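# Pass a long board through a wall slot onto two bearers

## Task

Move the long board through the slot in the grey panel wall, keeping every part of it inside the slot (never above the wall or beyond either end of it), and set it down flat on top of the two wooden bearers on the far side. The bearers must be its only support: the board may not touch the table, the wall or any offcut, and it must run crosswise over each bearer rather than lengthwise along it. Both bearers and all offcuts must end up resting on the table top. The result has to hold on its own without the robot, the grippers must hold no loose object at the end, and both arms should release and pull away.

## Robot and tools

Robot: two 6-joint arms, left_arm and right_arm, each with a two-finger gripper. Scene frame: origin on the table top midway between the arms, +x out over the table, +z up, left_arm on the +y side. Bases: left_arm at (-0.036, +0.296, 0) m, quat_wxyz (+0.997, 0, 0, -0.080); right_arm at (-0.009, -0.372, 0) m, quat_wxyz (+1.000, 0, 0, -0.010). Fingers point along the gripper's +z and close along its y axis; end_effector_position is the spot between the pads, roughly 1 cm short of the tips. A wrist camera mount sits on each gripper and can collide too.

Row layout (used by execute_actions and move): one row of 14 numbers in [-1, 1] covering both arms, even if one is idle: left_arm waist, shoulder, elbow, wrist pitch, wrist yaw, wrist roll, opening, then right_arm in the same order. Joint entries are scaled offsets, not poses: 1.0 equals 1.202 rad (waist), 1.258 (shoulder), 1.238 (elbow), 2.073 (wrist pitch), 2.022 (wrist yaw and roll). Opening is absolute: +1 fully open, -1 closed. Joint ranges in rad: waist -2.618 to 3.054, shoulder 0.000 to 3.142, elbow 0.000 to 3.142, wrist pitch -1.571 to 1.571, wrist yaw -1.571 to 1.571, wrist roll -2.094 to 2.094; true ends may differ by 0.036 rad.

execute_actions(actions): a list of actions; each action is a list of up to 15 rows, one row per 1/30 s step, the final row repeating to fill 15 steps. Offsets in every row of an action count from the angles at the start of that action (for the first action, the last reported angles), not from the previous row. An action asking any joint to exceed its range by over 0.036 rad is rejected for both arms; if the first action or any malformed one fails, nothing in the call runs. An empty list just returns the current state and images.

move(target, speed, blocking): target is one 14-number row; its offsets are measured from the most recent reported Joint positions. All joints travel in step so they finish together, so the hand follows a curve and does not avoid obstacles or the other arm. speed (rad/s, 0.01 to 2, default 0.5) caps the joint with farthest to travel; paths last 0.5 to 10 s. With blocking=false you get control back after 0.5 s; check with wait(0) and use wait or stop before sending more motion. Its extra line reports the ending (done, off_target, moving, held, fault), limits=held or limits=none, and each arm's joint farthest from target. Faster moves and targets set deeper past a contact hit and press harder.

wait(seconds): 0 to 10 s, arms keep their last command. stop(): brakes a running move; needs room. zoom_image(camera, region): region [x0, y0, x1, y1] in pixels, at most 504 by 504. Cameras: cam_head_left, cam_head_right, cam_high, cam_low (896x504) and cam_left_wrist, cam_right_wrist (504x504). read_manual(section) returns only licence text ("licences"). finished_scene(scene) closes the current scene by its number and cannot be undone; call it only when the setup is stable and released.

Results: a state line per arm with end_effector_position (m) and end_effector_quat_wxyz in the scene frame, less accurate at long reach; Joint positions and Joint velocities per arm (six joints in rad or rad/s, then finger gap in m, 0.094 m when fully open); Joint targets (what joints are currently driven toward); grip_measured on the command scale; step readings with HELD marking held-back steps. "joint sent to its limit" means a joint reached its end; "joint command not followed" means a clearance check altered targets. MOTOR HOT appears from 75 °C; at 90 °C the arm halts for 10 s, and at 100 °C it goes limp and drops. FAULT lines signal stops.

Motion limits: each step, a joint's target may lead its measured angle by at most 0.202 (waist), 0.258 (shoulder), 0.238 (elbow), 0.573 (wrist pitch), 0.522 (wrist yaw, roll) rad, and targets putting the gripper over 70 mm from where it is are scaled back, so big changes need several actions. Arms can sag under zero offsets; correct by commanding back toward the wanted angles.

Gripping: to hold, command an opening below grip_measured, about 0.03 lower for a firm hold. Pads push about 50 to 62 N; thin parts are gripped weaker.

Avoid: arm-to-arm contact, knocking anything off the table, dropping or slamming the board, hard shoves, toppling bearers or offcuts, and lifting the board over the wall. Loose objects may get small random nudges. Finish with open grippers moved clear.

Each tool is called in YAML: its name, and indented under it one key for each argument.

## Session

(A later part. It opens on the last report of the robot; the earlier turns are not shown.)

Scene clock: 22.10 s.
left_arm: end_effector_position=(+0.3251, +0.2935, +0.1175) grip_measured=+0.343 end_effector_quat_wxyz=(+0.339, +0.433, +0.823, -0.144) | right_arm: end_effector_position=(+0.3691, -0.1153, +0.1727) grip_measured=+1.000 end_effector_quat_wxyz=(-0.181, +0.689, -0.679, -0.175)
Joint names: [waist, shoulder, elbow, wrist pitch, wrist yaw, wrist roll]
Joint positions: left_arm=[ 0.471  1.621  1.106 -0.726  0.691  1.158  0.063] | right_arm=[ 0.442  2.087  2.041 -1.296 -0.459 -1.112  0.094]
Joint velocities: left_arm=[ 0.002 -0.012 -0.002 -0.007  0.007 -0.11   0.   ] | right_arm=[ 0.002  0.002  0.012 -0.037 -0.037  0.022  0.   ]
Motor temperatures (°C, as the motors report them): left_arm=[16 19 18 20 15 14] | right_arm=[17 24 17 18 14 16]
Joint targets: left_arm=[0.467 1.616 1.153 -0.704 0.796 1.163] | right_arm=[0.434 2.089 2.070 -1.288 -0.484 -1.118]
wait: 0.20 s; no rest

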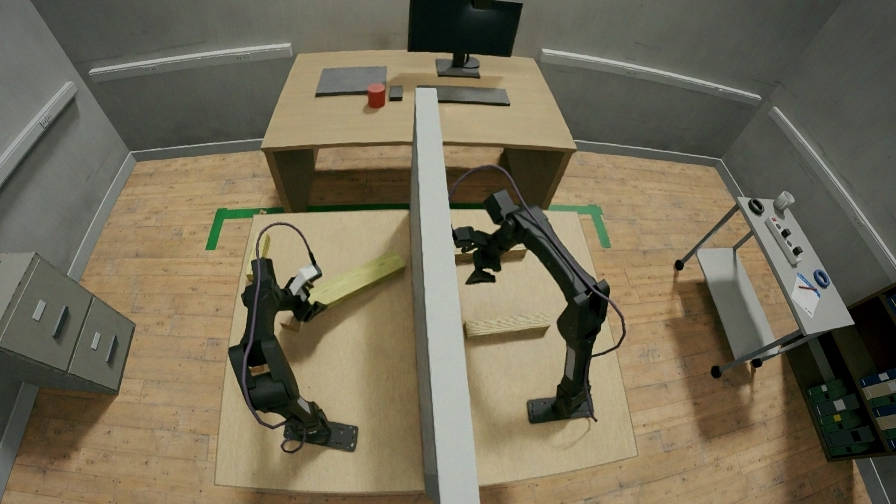

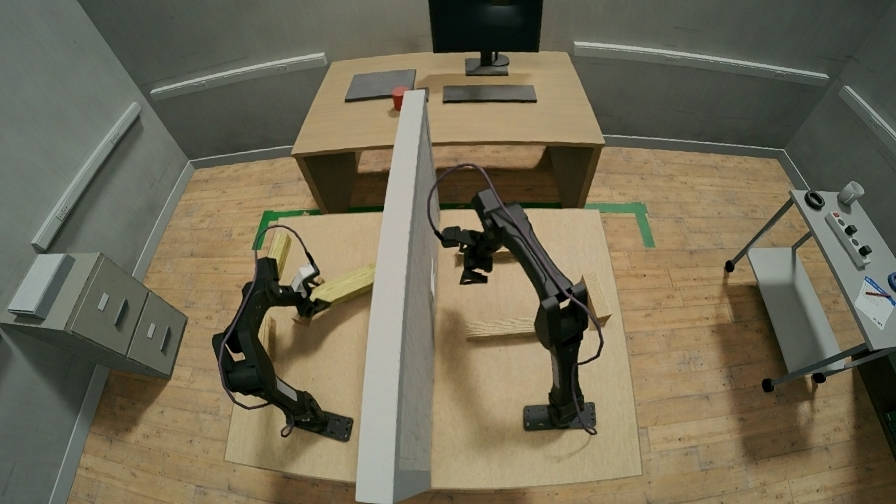

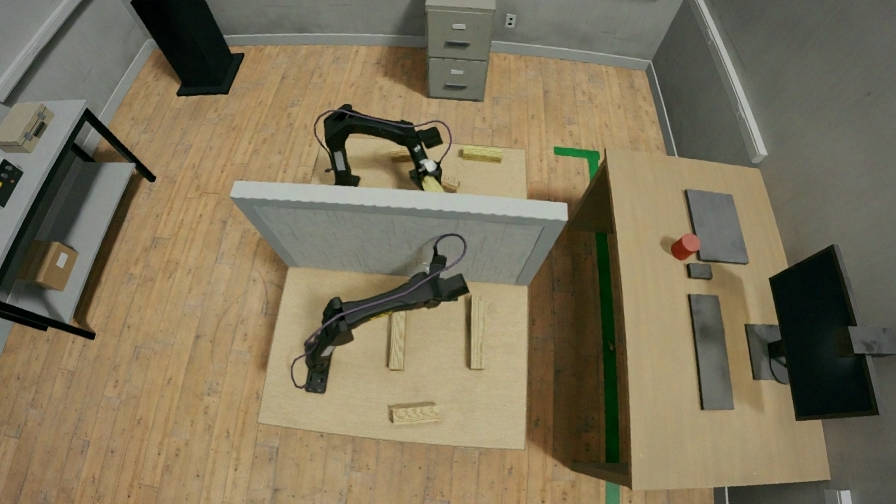

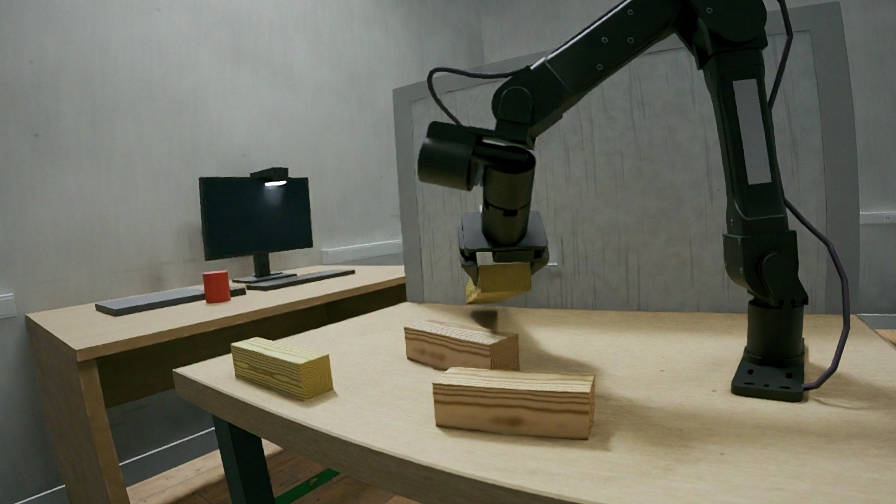

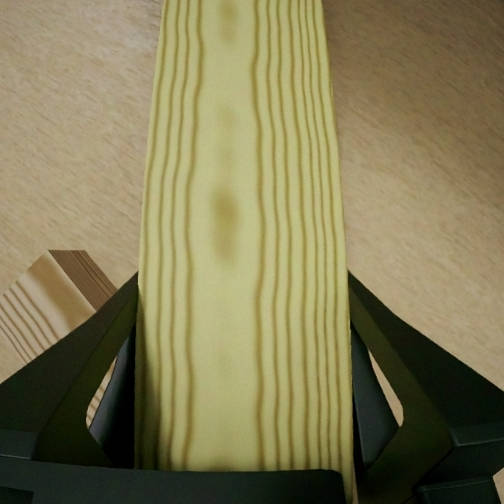

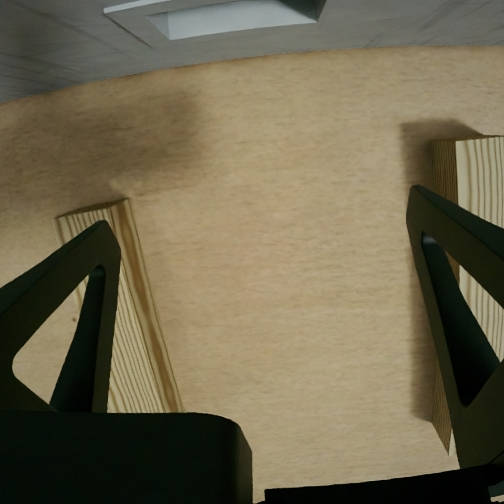

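execute_actions:
  actions:
    - [[-0.0017,-0.0012,0.0405,0.0066,0.0546,0.0081,0.12,-0.0067,0.0016,0.0234,0.0039,-0.0124,-0.0030,1.0],[0.0029,0.0067,0.0474,-0.0044,0.0619,0.0234,0.12,-0.0067,0.0016,0.0234,0.0039,-0.0124,-0.0030,1.0],[0.0100,0.0189,0.0581,-0.0211,0.0731,0.0466,0.12,-0.0067,0.0016,0.0234,0.0039,-0.0124,-0.0030,1.0],[0.0191,0.0347,0.0720,-0.0419,0.0870,0.0757,0.12,-0.0067,0.0016,0.0234,0.0039,-0.0124,-0.0030,1.0],[0.0298,0.0531,0.0882,-0.0656,0.1029,0.1087,0.12,-0.0067,0.0016,0.0234,0.0039,-0.0124,-0.0030,1.0],[0.0416,0.0736,0.1062,-0.0907,0.1197,0.1437,0.12,-0.0067,0.0016,0.0234,0.0039,-0.0124,-0.0030,1.0],[0.0541,0.0952,0.1252,-0.1157,0.1364,0.1786,0.12,-0.0067,0.0016,0.0234,0.0039,-0.0124,-0.0030,1.0],[0.0668,0.1172,0.1445,-0.1394,0.1523,0.2116,0.12,-0.0067,0.0016,0.0234,0.0039,-0.0124,-0.0030,1.0],[0.0793,0.1388,0.1635,-0.1603,0.1662,0.2407,0.12,-0.0067,0.0016,0.0234,0.0039,-0.0124,-0.0030,1.0],[0.0911,0.1593,0.1815,-0.1769,0.1774,0.2639,0.12,-0.0067,0.0016,0.0234,0.0039,-0.0124,-0.0030,1.0],[0.1018,0.1777,0.1977,-0.1879,0.1847,0.2792,0.12,-0.0067,0.0016,0.0234,0.0039,-0.0124,-0.0030,1.0],[0.1109,0.1935,0.2116,-0.1919,0.1874,0.2848,0.12,-0.0067,0.0016,0.0234,0.0039,-0.0124,-0.0030,1.0],[0.1180,0.2057,0.2223,-0.1919,0.1874,0.2848,0.12,-0.0067,0.0016,0.0234,0.0039,-0.0124,-0.0030,1.0],[0.1226,0.2136,0.2292,-0.1919,0.1874,0.2848,0.12,-0.0067,0.0016,0.0234,0.0039,-0.0124,-0.0030,1.0],[0.1242,0.2164,0.2317,-0.1919,0.1874,0.2848,0.12,-0.0067,0.0016,0.0234,0.0039,-0.0124,-0.0030,1.0]]

wait:
  seconds: 0.5

zoom_image:
  camera: "cam_low"
  region: [380, 190, 640, 340]

Scene clock: 24.97 s.
left_arm: end_effector_position=(+0.3280, +0.3163, +0.1127) grip_measured=+0.343 end_effector_quat_wxyz=(+0.373, +0.501, +0.746, -0.230) | right_arm: end_effector_position=(+0.3692, -0.1153, +0.1727) grip_measured=+1.000 end_effector_quat_wxyz=(-0.181, +0.689, -0.679, -0.175)
Joint names: [waist, shoulder, elbow, wrist pitch, wrist yaw, wrist roll]
Joint positions: left_arm=[ 0.609  1.886  1.335 -1.048  0.908  1.644  0.063] | right_arm=[ 0.442  2.087  2.041 -1.296 -0.459 -1.112  0.094]
Joint velocities: left_arm=[ 0.217  0.354  0.242 -0.315  0.242  0.549  0.   ] | right_arm=[-0.017 -0.002 -0.002 -0.066 -0.007  0.051  0.   ]
Motor temperatures (°C, as the motors report them): left_arm=[16 19 18 20 16 14] | right_arm=[17 24 18 18 14 16]
Joint targets: left_arm=[0.620 1.893 1.393 -1.124 1.070 1.733] | right_arm=[0.434 2.089 2.070 -1.288 -0.484 -1.118]
Step readings (joint positions):
0: left_arm=[0.471 1.621 1.106 -0.726 0.691 1.159] | right_arm=[0.442 2.087 2.041 -1.296 -0.459 -1.112]
1: left_arm=[0.471 1.621 1.106 -0.726 0.691 1.160] | right_arm=[0.442 2.087 2.041 -1.296 -0.459 -1.112]
2: left_arm=[0.471 1.621 1.106 -0.728 0.693 1.167] | right_arm=[0.442 2.087 2.041 -1.296 -0.459 -1.112]
4: left_arm=[0.474 1.634 1.123 -0.759 0.708 1.204] | right_arm=[0.442 2.087 2.041 -1.296 -0.459 -1.112]
8: left_arm=[0.511 1.719 1.204 -0.875 0.788 1.368] | right_arm=[0.442 2.087 2.041 -1.296 -0.459 -1.112]
15: Joint positions above

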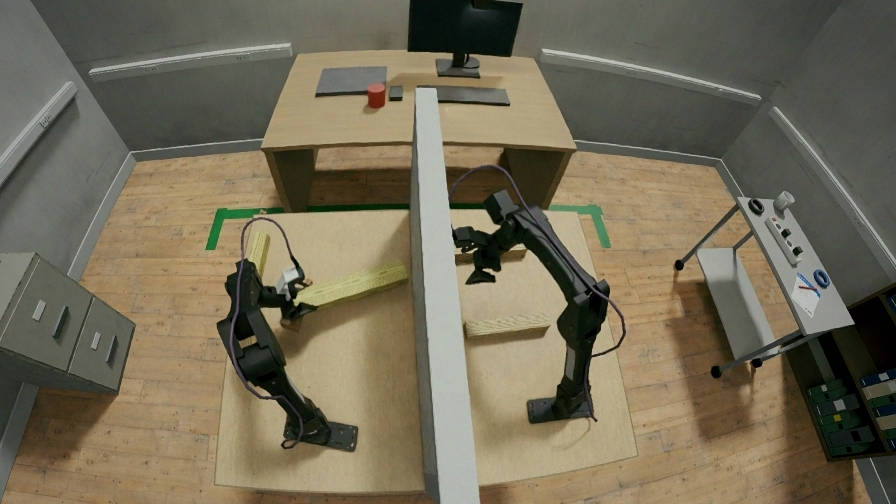

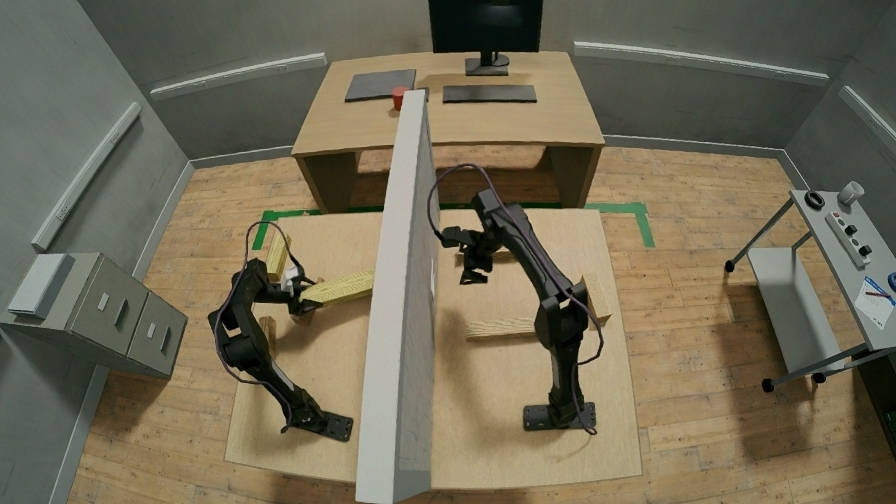

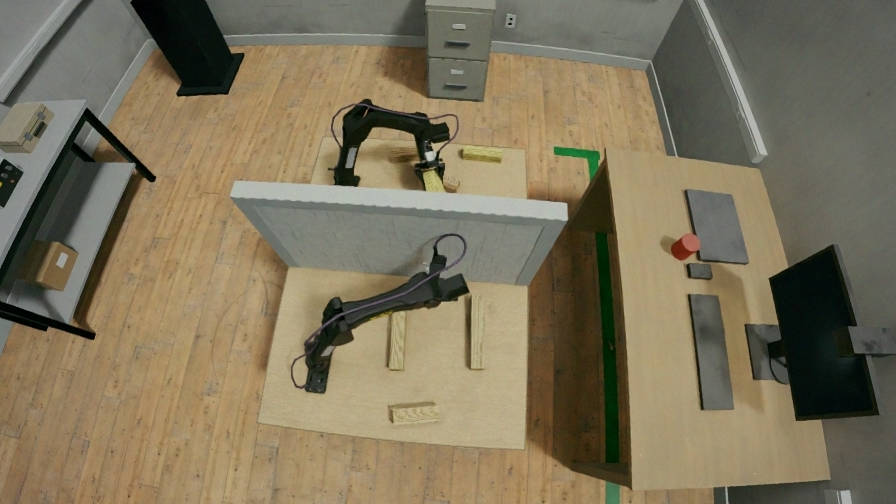

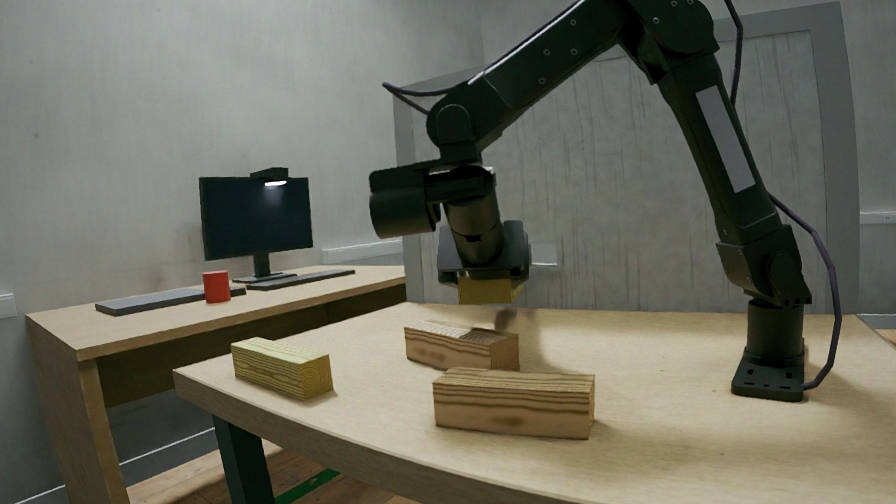

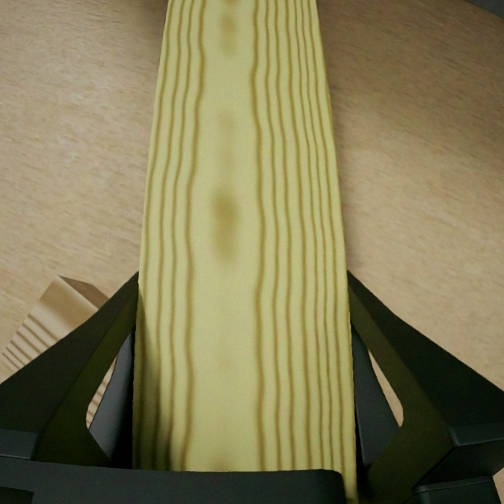

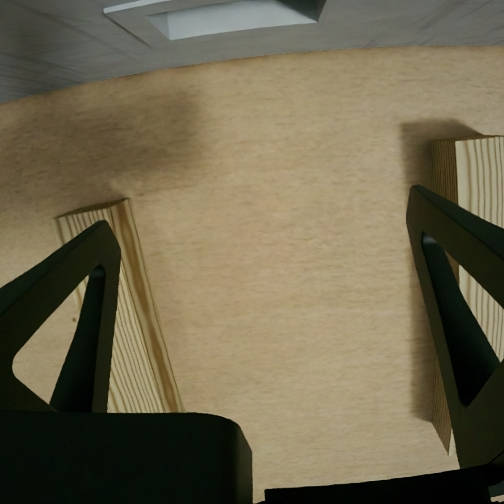

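Scene clock: 25.47 s.
left_arm: end_effector_position=(+0.3257, +0.3155, +0.1166) grip_measured=+0.343 end_effector_quat_wxyz=(+0.388, +0.513, +0.728, -0.238) | right_arm: end_effector_position=(+0.3692, -0.1153, +0.1727) grip_measured=+1.000 end_effector_quat_wxyz=(-0.181, +0.689, -0.679, -0.175)
Joint names: [waist, shoulder, elbow, wrist pitch, wrist yaw, wrist roll]
Joint positions: left_arm=[ 0.621  1.902  1.35  -1.093  0.943  1.726  0.063] | right_arm=[ 0.442  2.087  2.041 -1.296 -0.459 -1.112  0.094]
Joint velocities: left_arm=[-0.017 -0.007 -0.012 -0.022 -0.037  0.051  0.   ] | right_arm=[-0.002  0.002 -0.007 -0.022  0.007  0.007  0.   ]
Motor temperatures (°C, as the motors report them): left_arm=[16 19 18 20 16 14] | right_arm=[17 24 18 18 14 16]
Joint targets: left_arm=[0.620 1.893 1.393 -1.124 1.069 1.734] | right_arm=[0.434 2.089 2.070 -1.288 -0.484 -1.118]
wait: 0.50 s; no rest

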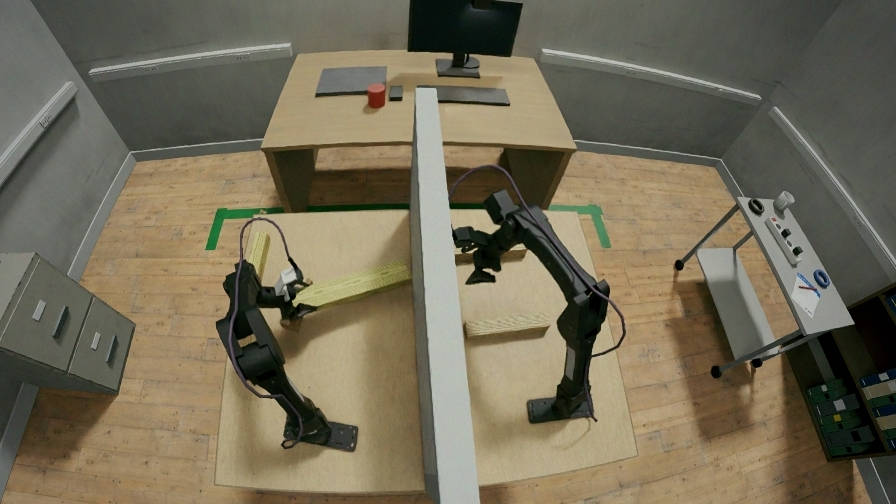

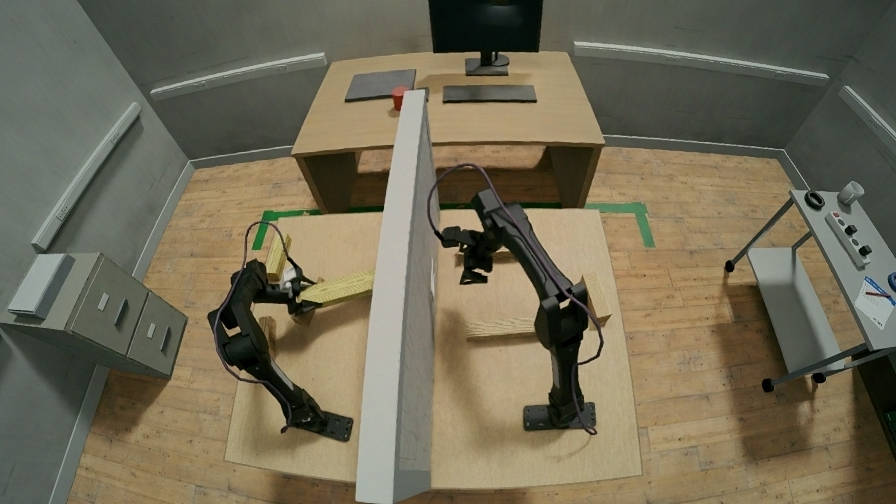

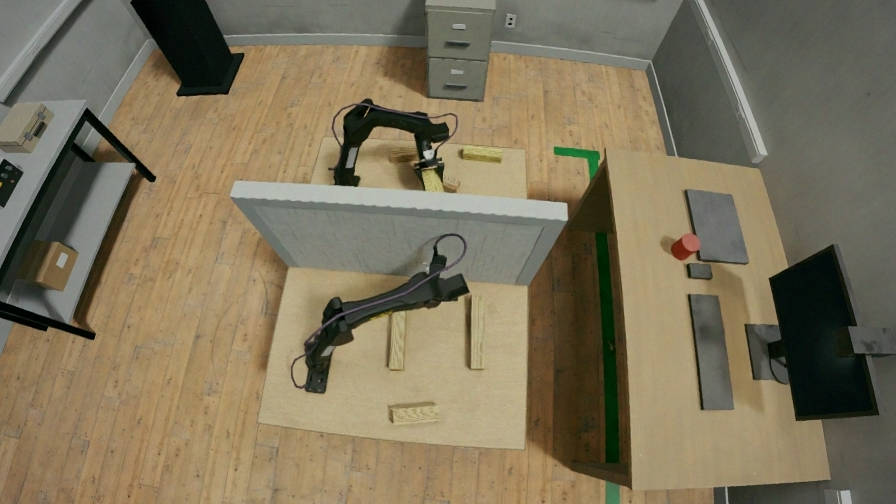

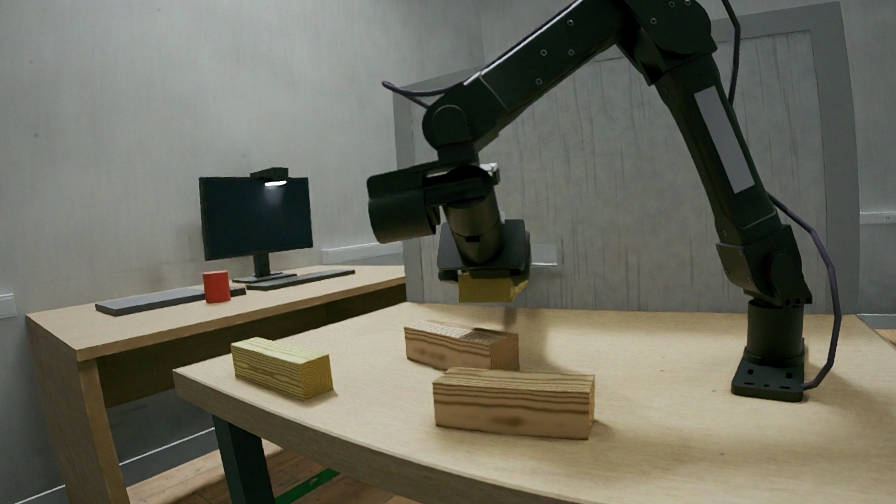

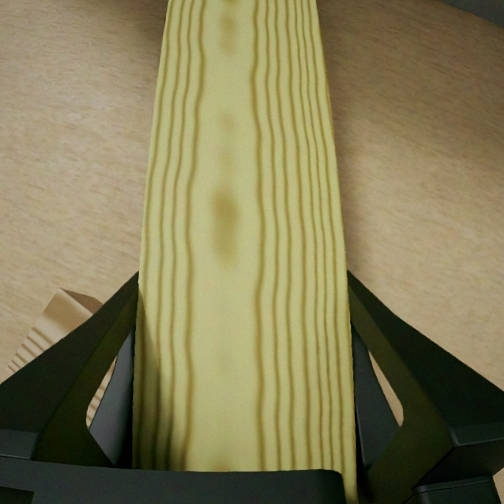

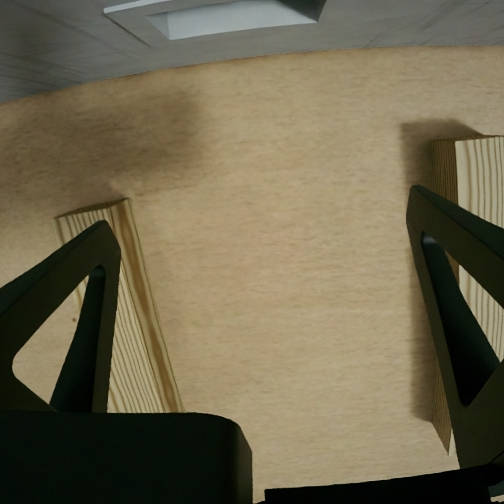

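Region (380, 190, 640, 340) of cam_low's 896x504 image, scaled by 1.938, with more detail than that image has; it fills the top 291 rows of this view, and the rest is white.

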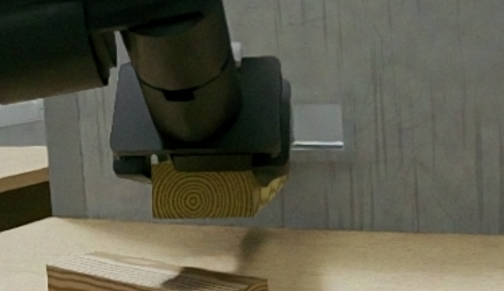

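zoom_image:
  camera: "cam_head_left"
  region: [200, 200, 440, 400]

zoom_image:
  camera: "cam_high"
  region: [300, 90, 540, 230]

Region (200, 200, 440, 400) of cam_head_left's 896x504 image, scaled by 2.100, with more detail than that image has.

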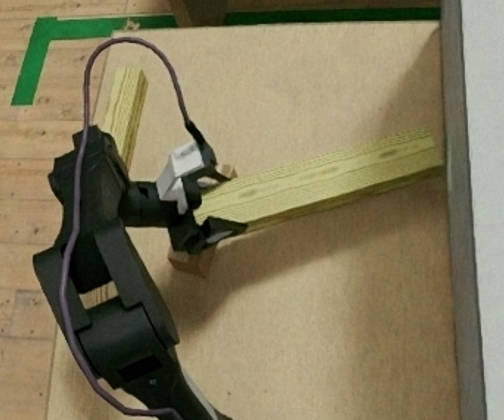

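Region (300, 90, 540, 230) of cam_high's 896x504 image, scaled by 2.100, with more detail than that image has; it fills the top 294 rows of this view, and the rest is white.

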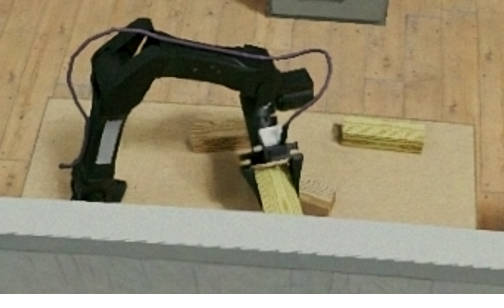

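zoom_image:
  camera: "cam_low"
  region: [380, 300, 620, 450]

Region (380, 300, 620, 450) of cam_low's 896x504 image, scaled by 2.100, with more detail than that image has; it fills the top 315 rows of this view, and the rest is white.

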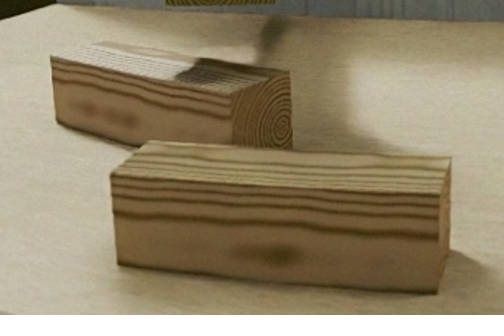

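execute_actions:
  actions:
    - [[-0.0027,-0.0111,0.0293,-0.0069,0.0605,-0.0041,0.12,-0.0067,0.0016,0.0234,0.0039,-0.0124,-0.0030,1.0],[-0.0081,-0.0223,0.0142,0.0156,0.0555,-0.0264,0.12,-0.0067,0.0016,0.0234,0.0039,-0.0124,-0.0030,1.0],[-0.0163,-0.0394,-0.0091,0.0496,0.0480,-0.0602,0.12,-0.0067,0.0016,0.0234,0.0039,-0.0124,-0.0030,1.0],[-0.0270,-0.0616,-0.0392,0.0922,0.0385,-0.1025,0.12,-0.0067,0.0016,0.0234,0.0039,-0.0124,-0.0030,1.0],[-0.0395,-0.0876,-0.0746,0.1406,0.0278,-0.1505,0.12,-0.0067,0.0016,0.0234,0.0039,-0.0124,-0.0030,1.0],[-0.0534,-0.1163,-0.1136,0.1918,0.0164,-0.2013,0.12,-0.0067,0.0016,0.0234,0.0039,-0.0124,-0.0030,1.0],[-0.0680,-0.1467,-0.1550,0.2429,0.0050,-0.2521,0.12,-0.0067,0.0016,0.0234,0.0039,-0.0124,-0.0030,1.0],[-0.0829,-0.1777,-0.1970,0.2913,-0.0057,-0.3001,0.12,-0.0067,0.0016,0.0234,0.0039,-0.0124,-0.0030,1.0],[-0.0975,-0.2081,-0.2384,0.3339,-0.0152,-0.3425,0.12,-0.0067,0.0016,0.0234,0.0039,-0.0124,-0.0030,1.0],[-0.1114,-0.2368,-0.2774,0.3679,-0.0227,-0.3762,0.12,-0.0067,0.0016,0.0234,0.0039,-0.0124,-0.0030,1.0],[-0.1239,-0.2628,-0.3128,0.3904,-0.0277,-0.3985,0.12,-0.0067,0.0016,0.0234,0.0039,-0.0124,-0.0030,1.0],[-0.1346,-0.2850,-0.3429,0.3985,-0.0295,-0.4066,0.12,-0.0067,0.0016,0.0234,0.0039,-0.0124,-0.0030,1.0],[-0.1428,-0.3021,-0.3662,0.3985,-0.0295,-0.4066,0.12,-0.0067,0.0016,0.0234,0.0039,-0.0124,-0.0030,1.0],[-0.1482,-0.3133,-0.3813,0.3985,-0.0295,-0.4066,0.12,-0.0067,0.0016,0.0234,0.0039,-0.0124,-0.0030,1.0],[-0.1501,-0.3172,-0.3867,0.3985,-0.0295,-0.4066,0.12,-0.0067,0.0016,0.0234,0.0039,-0.0124,-0.0030,1.0]]

wait:
  seconds: 0.5

zoom_image:
  camera: "cam_low"
  region: [380, 190, 640, 340]

Scene clock: 33.73 s.
left_arm: end_effector_position=(+0.3247, +0.2688, +0.1117) grip_measured=+0.343 end_effector_quat_wxyz=(+0.413, +0.413, +0.795, -0.166) | right_arm: end_effector_position=(+0.3692, -0.1153, +0.1727) grip_measured=+1.000 end_effector_quat_wxyz=(-0.181, +0.689, -0.679, -0.175)
Joint names: [waist, shoulder, elbow, wrist pitch, wrist yaw, wrist roll]
Joint positions: left_arm=[ 0.449  1.556  0.902 -0.423  0.814  1.031  0.063] | right_arm=[ 0.442  2.087  2.041 -1.296 -0.459 -1.112  0.094]
Joint velocities: left_arm=[-0.193 -0.491 -0.632  0.491 -0.315 -0.93  -0.001] | right_arm=[-0.012 -0.012  0.002  0.022  0.007 -0.022  0.   ]
Motor temperatures (°C, as the motors report them): left_arm=[16 20 19 19 17 14] | right_arm=[17 25 18 18 14 16]
Joint targets: left_arm=[0.441 1.502 0.871 -0.266 0.883 0.904] | right_arm=[0.434 2.089 2.070 -1.288 -0.484 -1.118]
Step readings (joint positions):
0: left_arm=[0.621 1.902 1.350 -1.094 0.943 1.729] | right_arm=[0.442 2.087 2.041 -1.296 -0.459 -1.112]
1: left_arm=[0.621 1.902 1.350 -1.094 0.943 1.728] | right_arm=[0.442 2.087 2.041 -1.296 -0.459 -1.112]
2: left_arm=[0.621 1.902 1.350 -1.090 0.943 1.720] | right_arm=[0.442 2.087 2.041 -1.296 -0.459 -1.112]
4: left_arm=[0.616 1.895 1.341 -1.046 0.939 1.670] | right_arm=[0.442 2.087 2.041 -1.296 -0.459 -1.112]
8: left_arm=[0.569 1.787 1.195 -0.789 0.885 1.428] | right_arm=[0.442 2.087 2.041 -1.296 -0.459 -1.112]
15: Joint positions above

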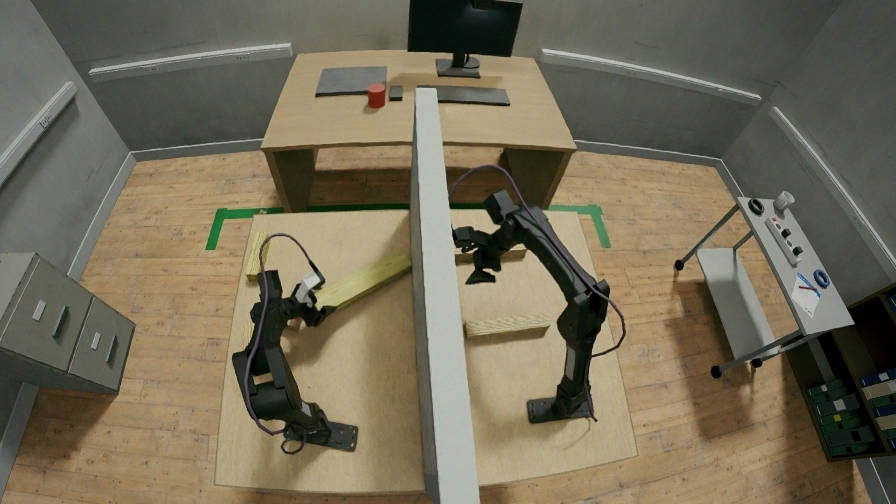

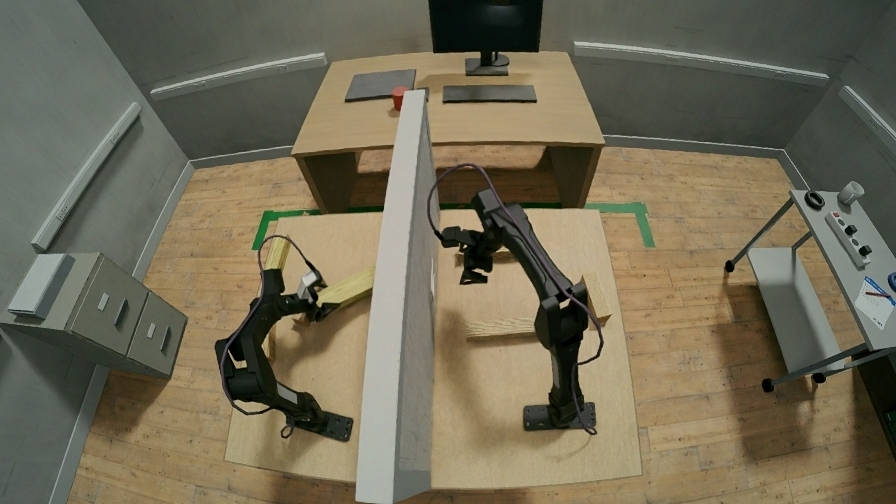

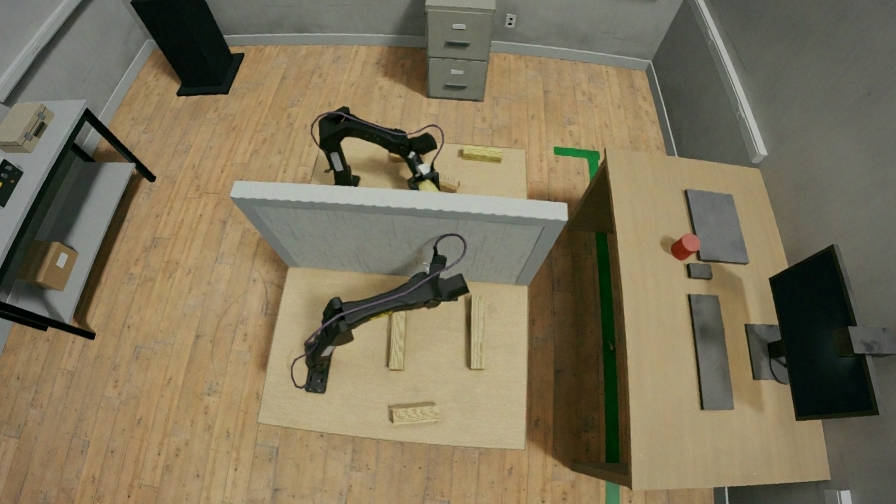

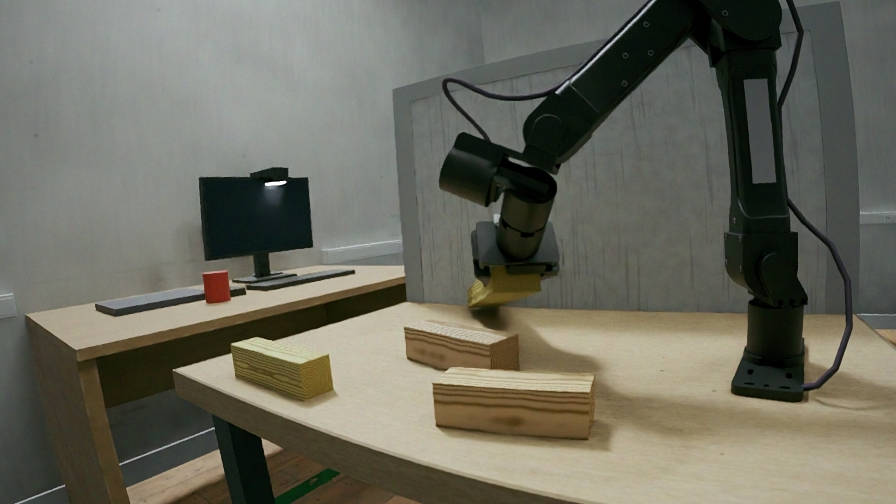

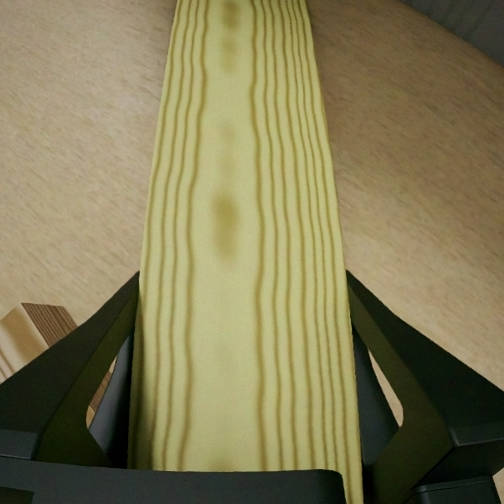

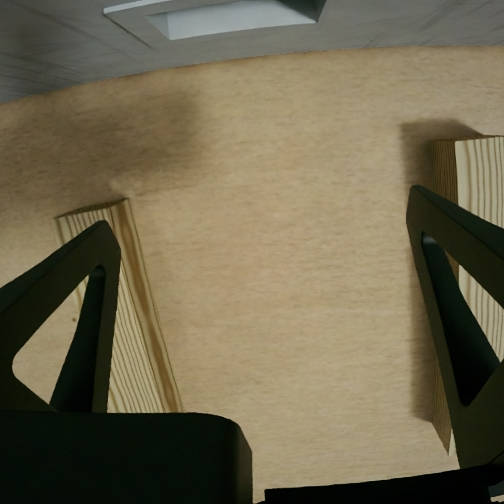

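Scene clock: 34.23 s.
left_arm: end_effector_position=(+0.3312, +0.2713, +0.1135) grip_measured=+0.343 end_effector_quat_wxyz=(+0.424, +0.377, +0.807, -0.163) | right_arm: end_effector_position=(+0.3692, -0.1153, +0.1727) grip_measured=+1.000 end_effector_quat_wxyz=(-0.181, +0.689, -0.679, -0.175)
Joint names: [waist, shoulder, elbow, wrist pitch, wrist yaw, wrist roll]
Joint positions: left_arm=[ 0.446  1.54   0.869 -0.332  0.801  0.914  0.063] | right_arm=[ 0.442  2.087  2.041 -1.296 -0.459 -1.112  0.094]
Joint velocities: left_arm=[-0.012 -0.012 -0.002  0.007 -0.051 -0.022 -0.   ] | right_arm=[ 0.012  0.002  0.017  0.007 -0.037 -0.051  0.   ]
Motor temperatures (°C, as the motors report them): left_arm=[16 20 19 19 17 14] | right_arm=[17 25 18 18 14 16]
Joint targets: left_arm=[0.441 1.503 0.871 -0.267 0.884 0.904] | right_arm=[0.434 2.089 2.070 -1.288 -0.484 -1.118]
wait: 0.50 s; no rest

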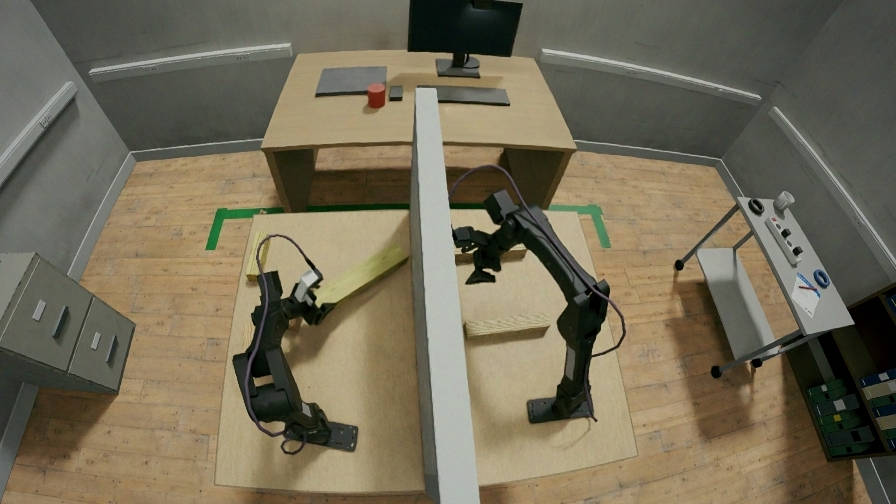

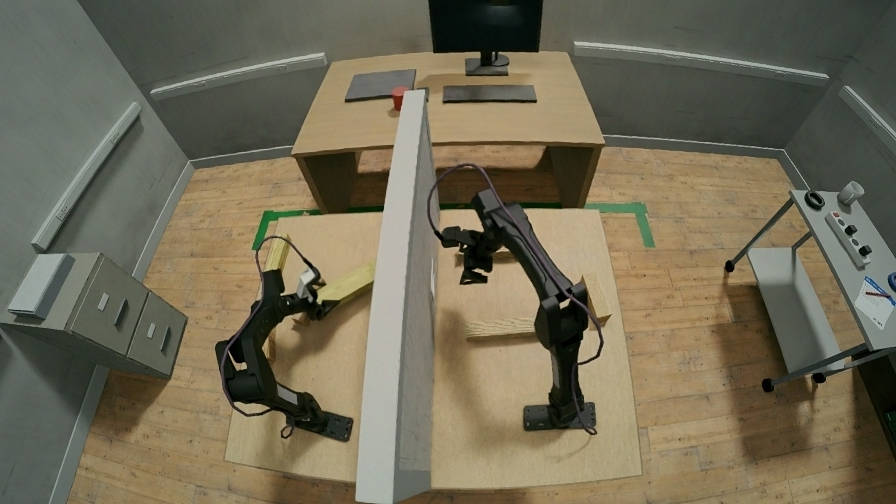

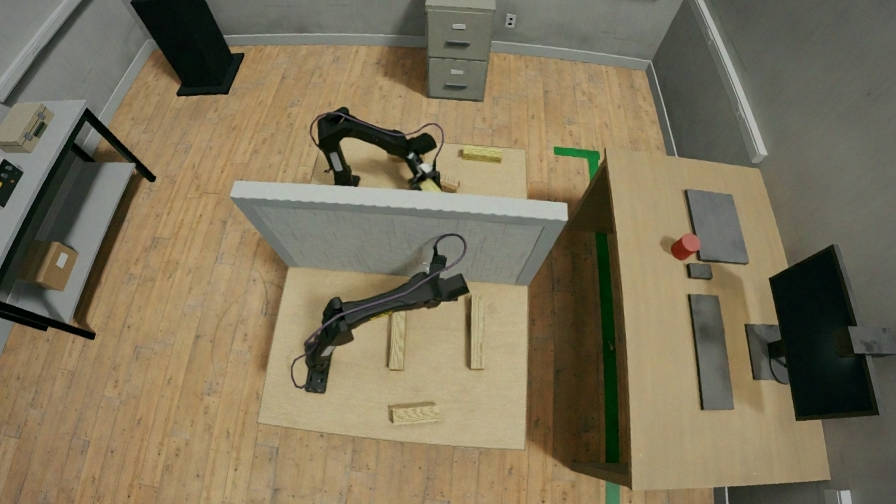

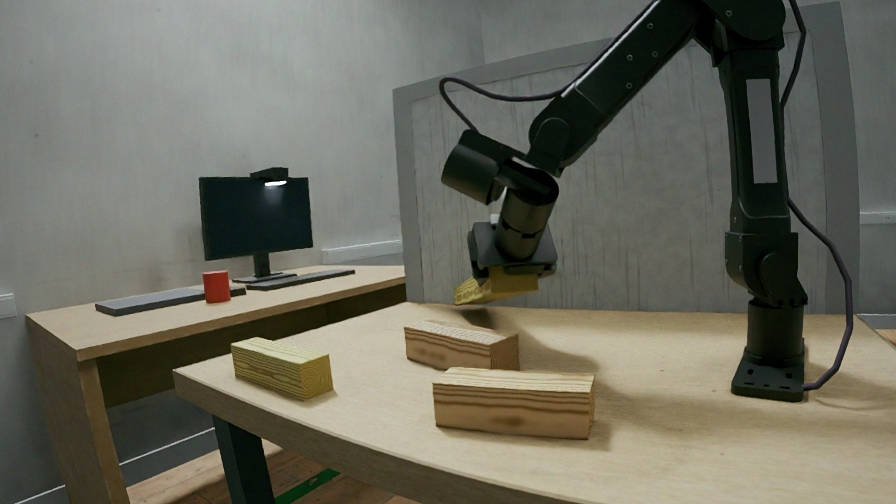

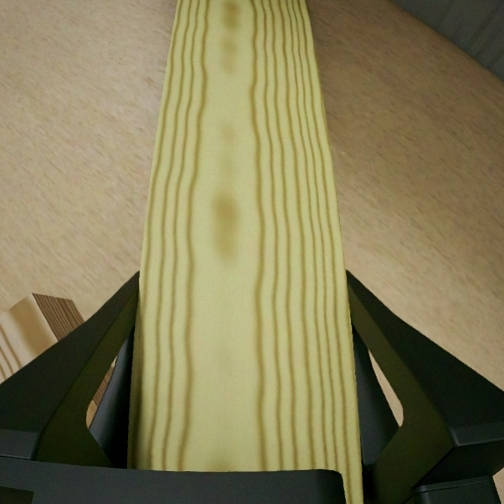

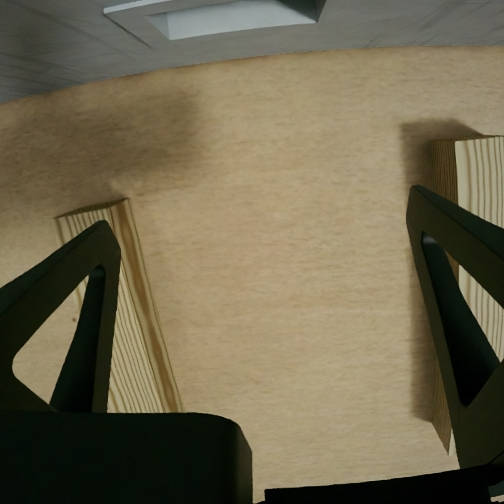

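Region (380, 190, 640, 340) of cam_low's 896x504 image, scaled by 1.938, with more detail than that image has; it fills the top 291 rows of this view, and the rest is white.

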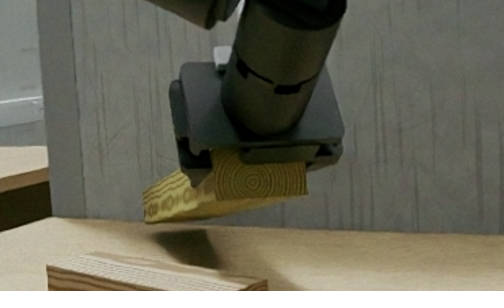

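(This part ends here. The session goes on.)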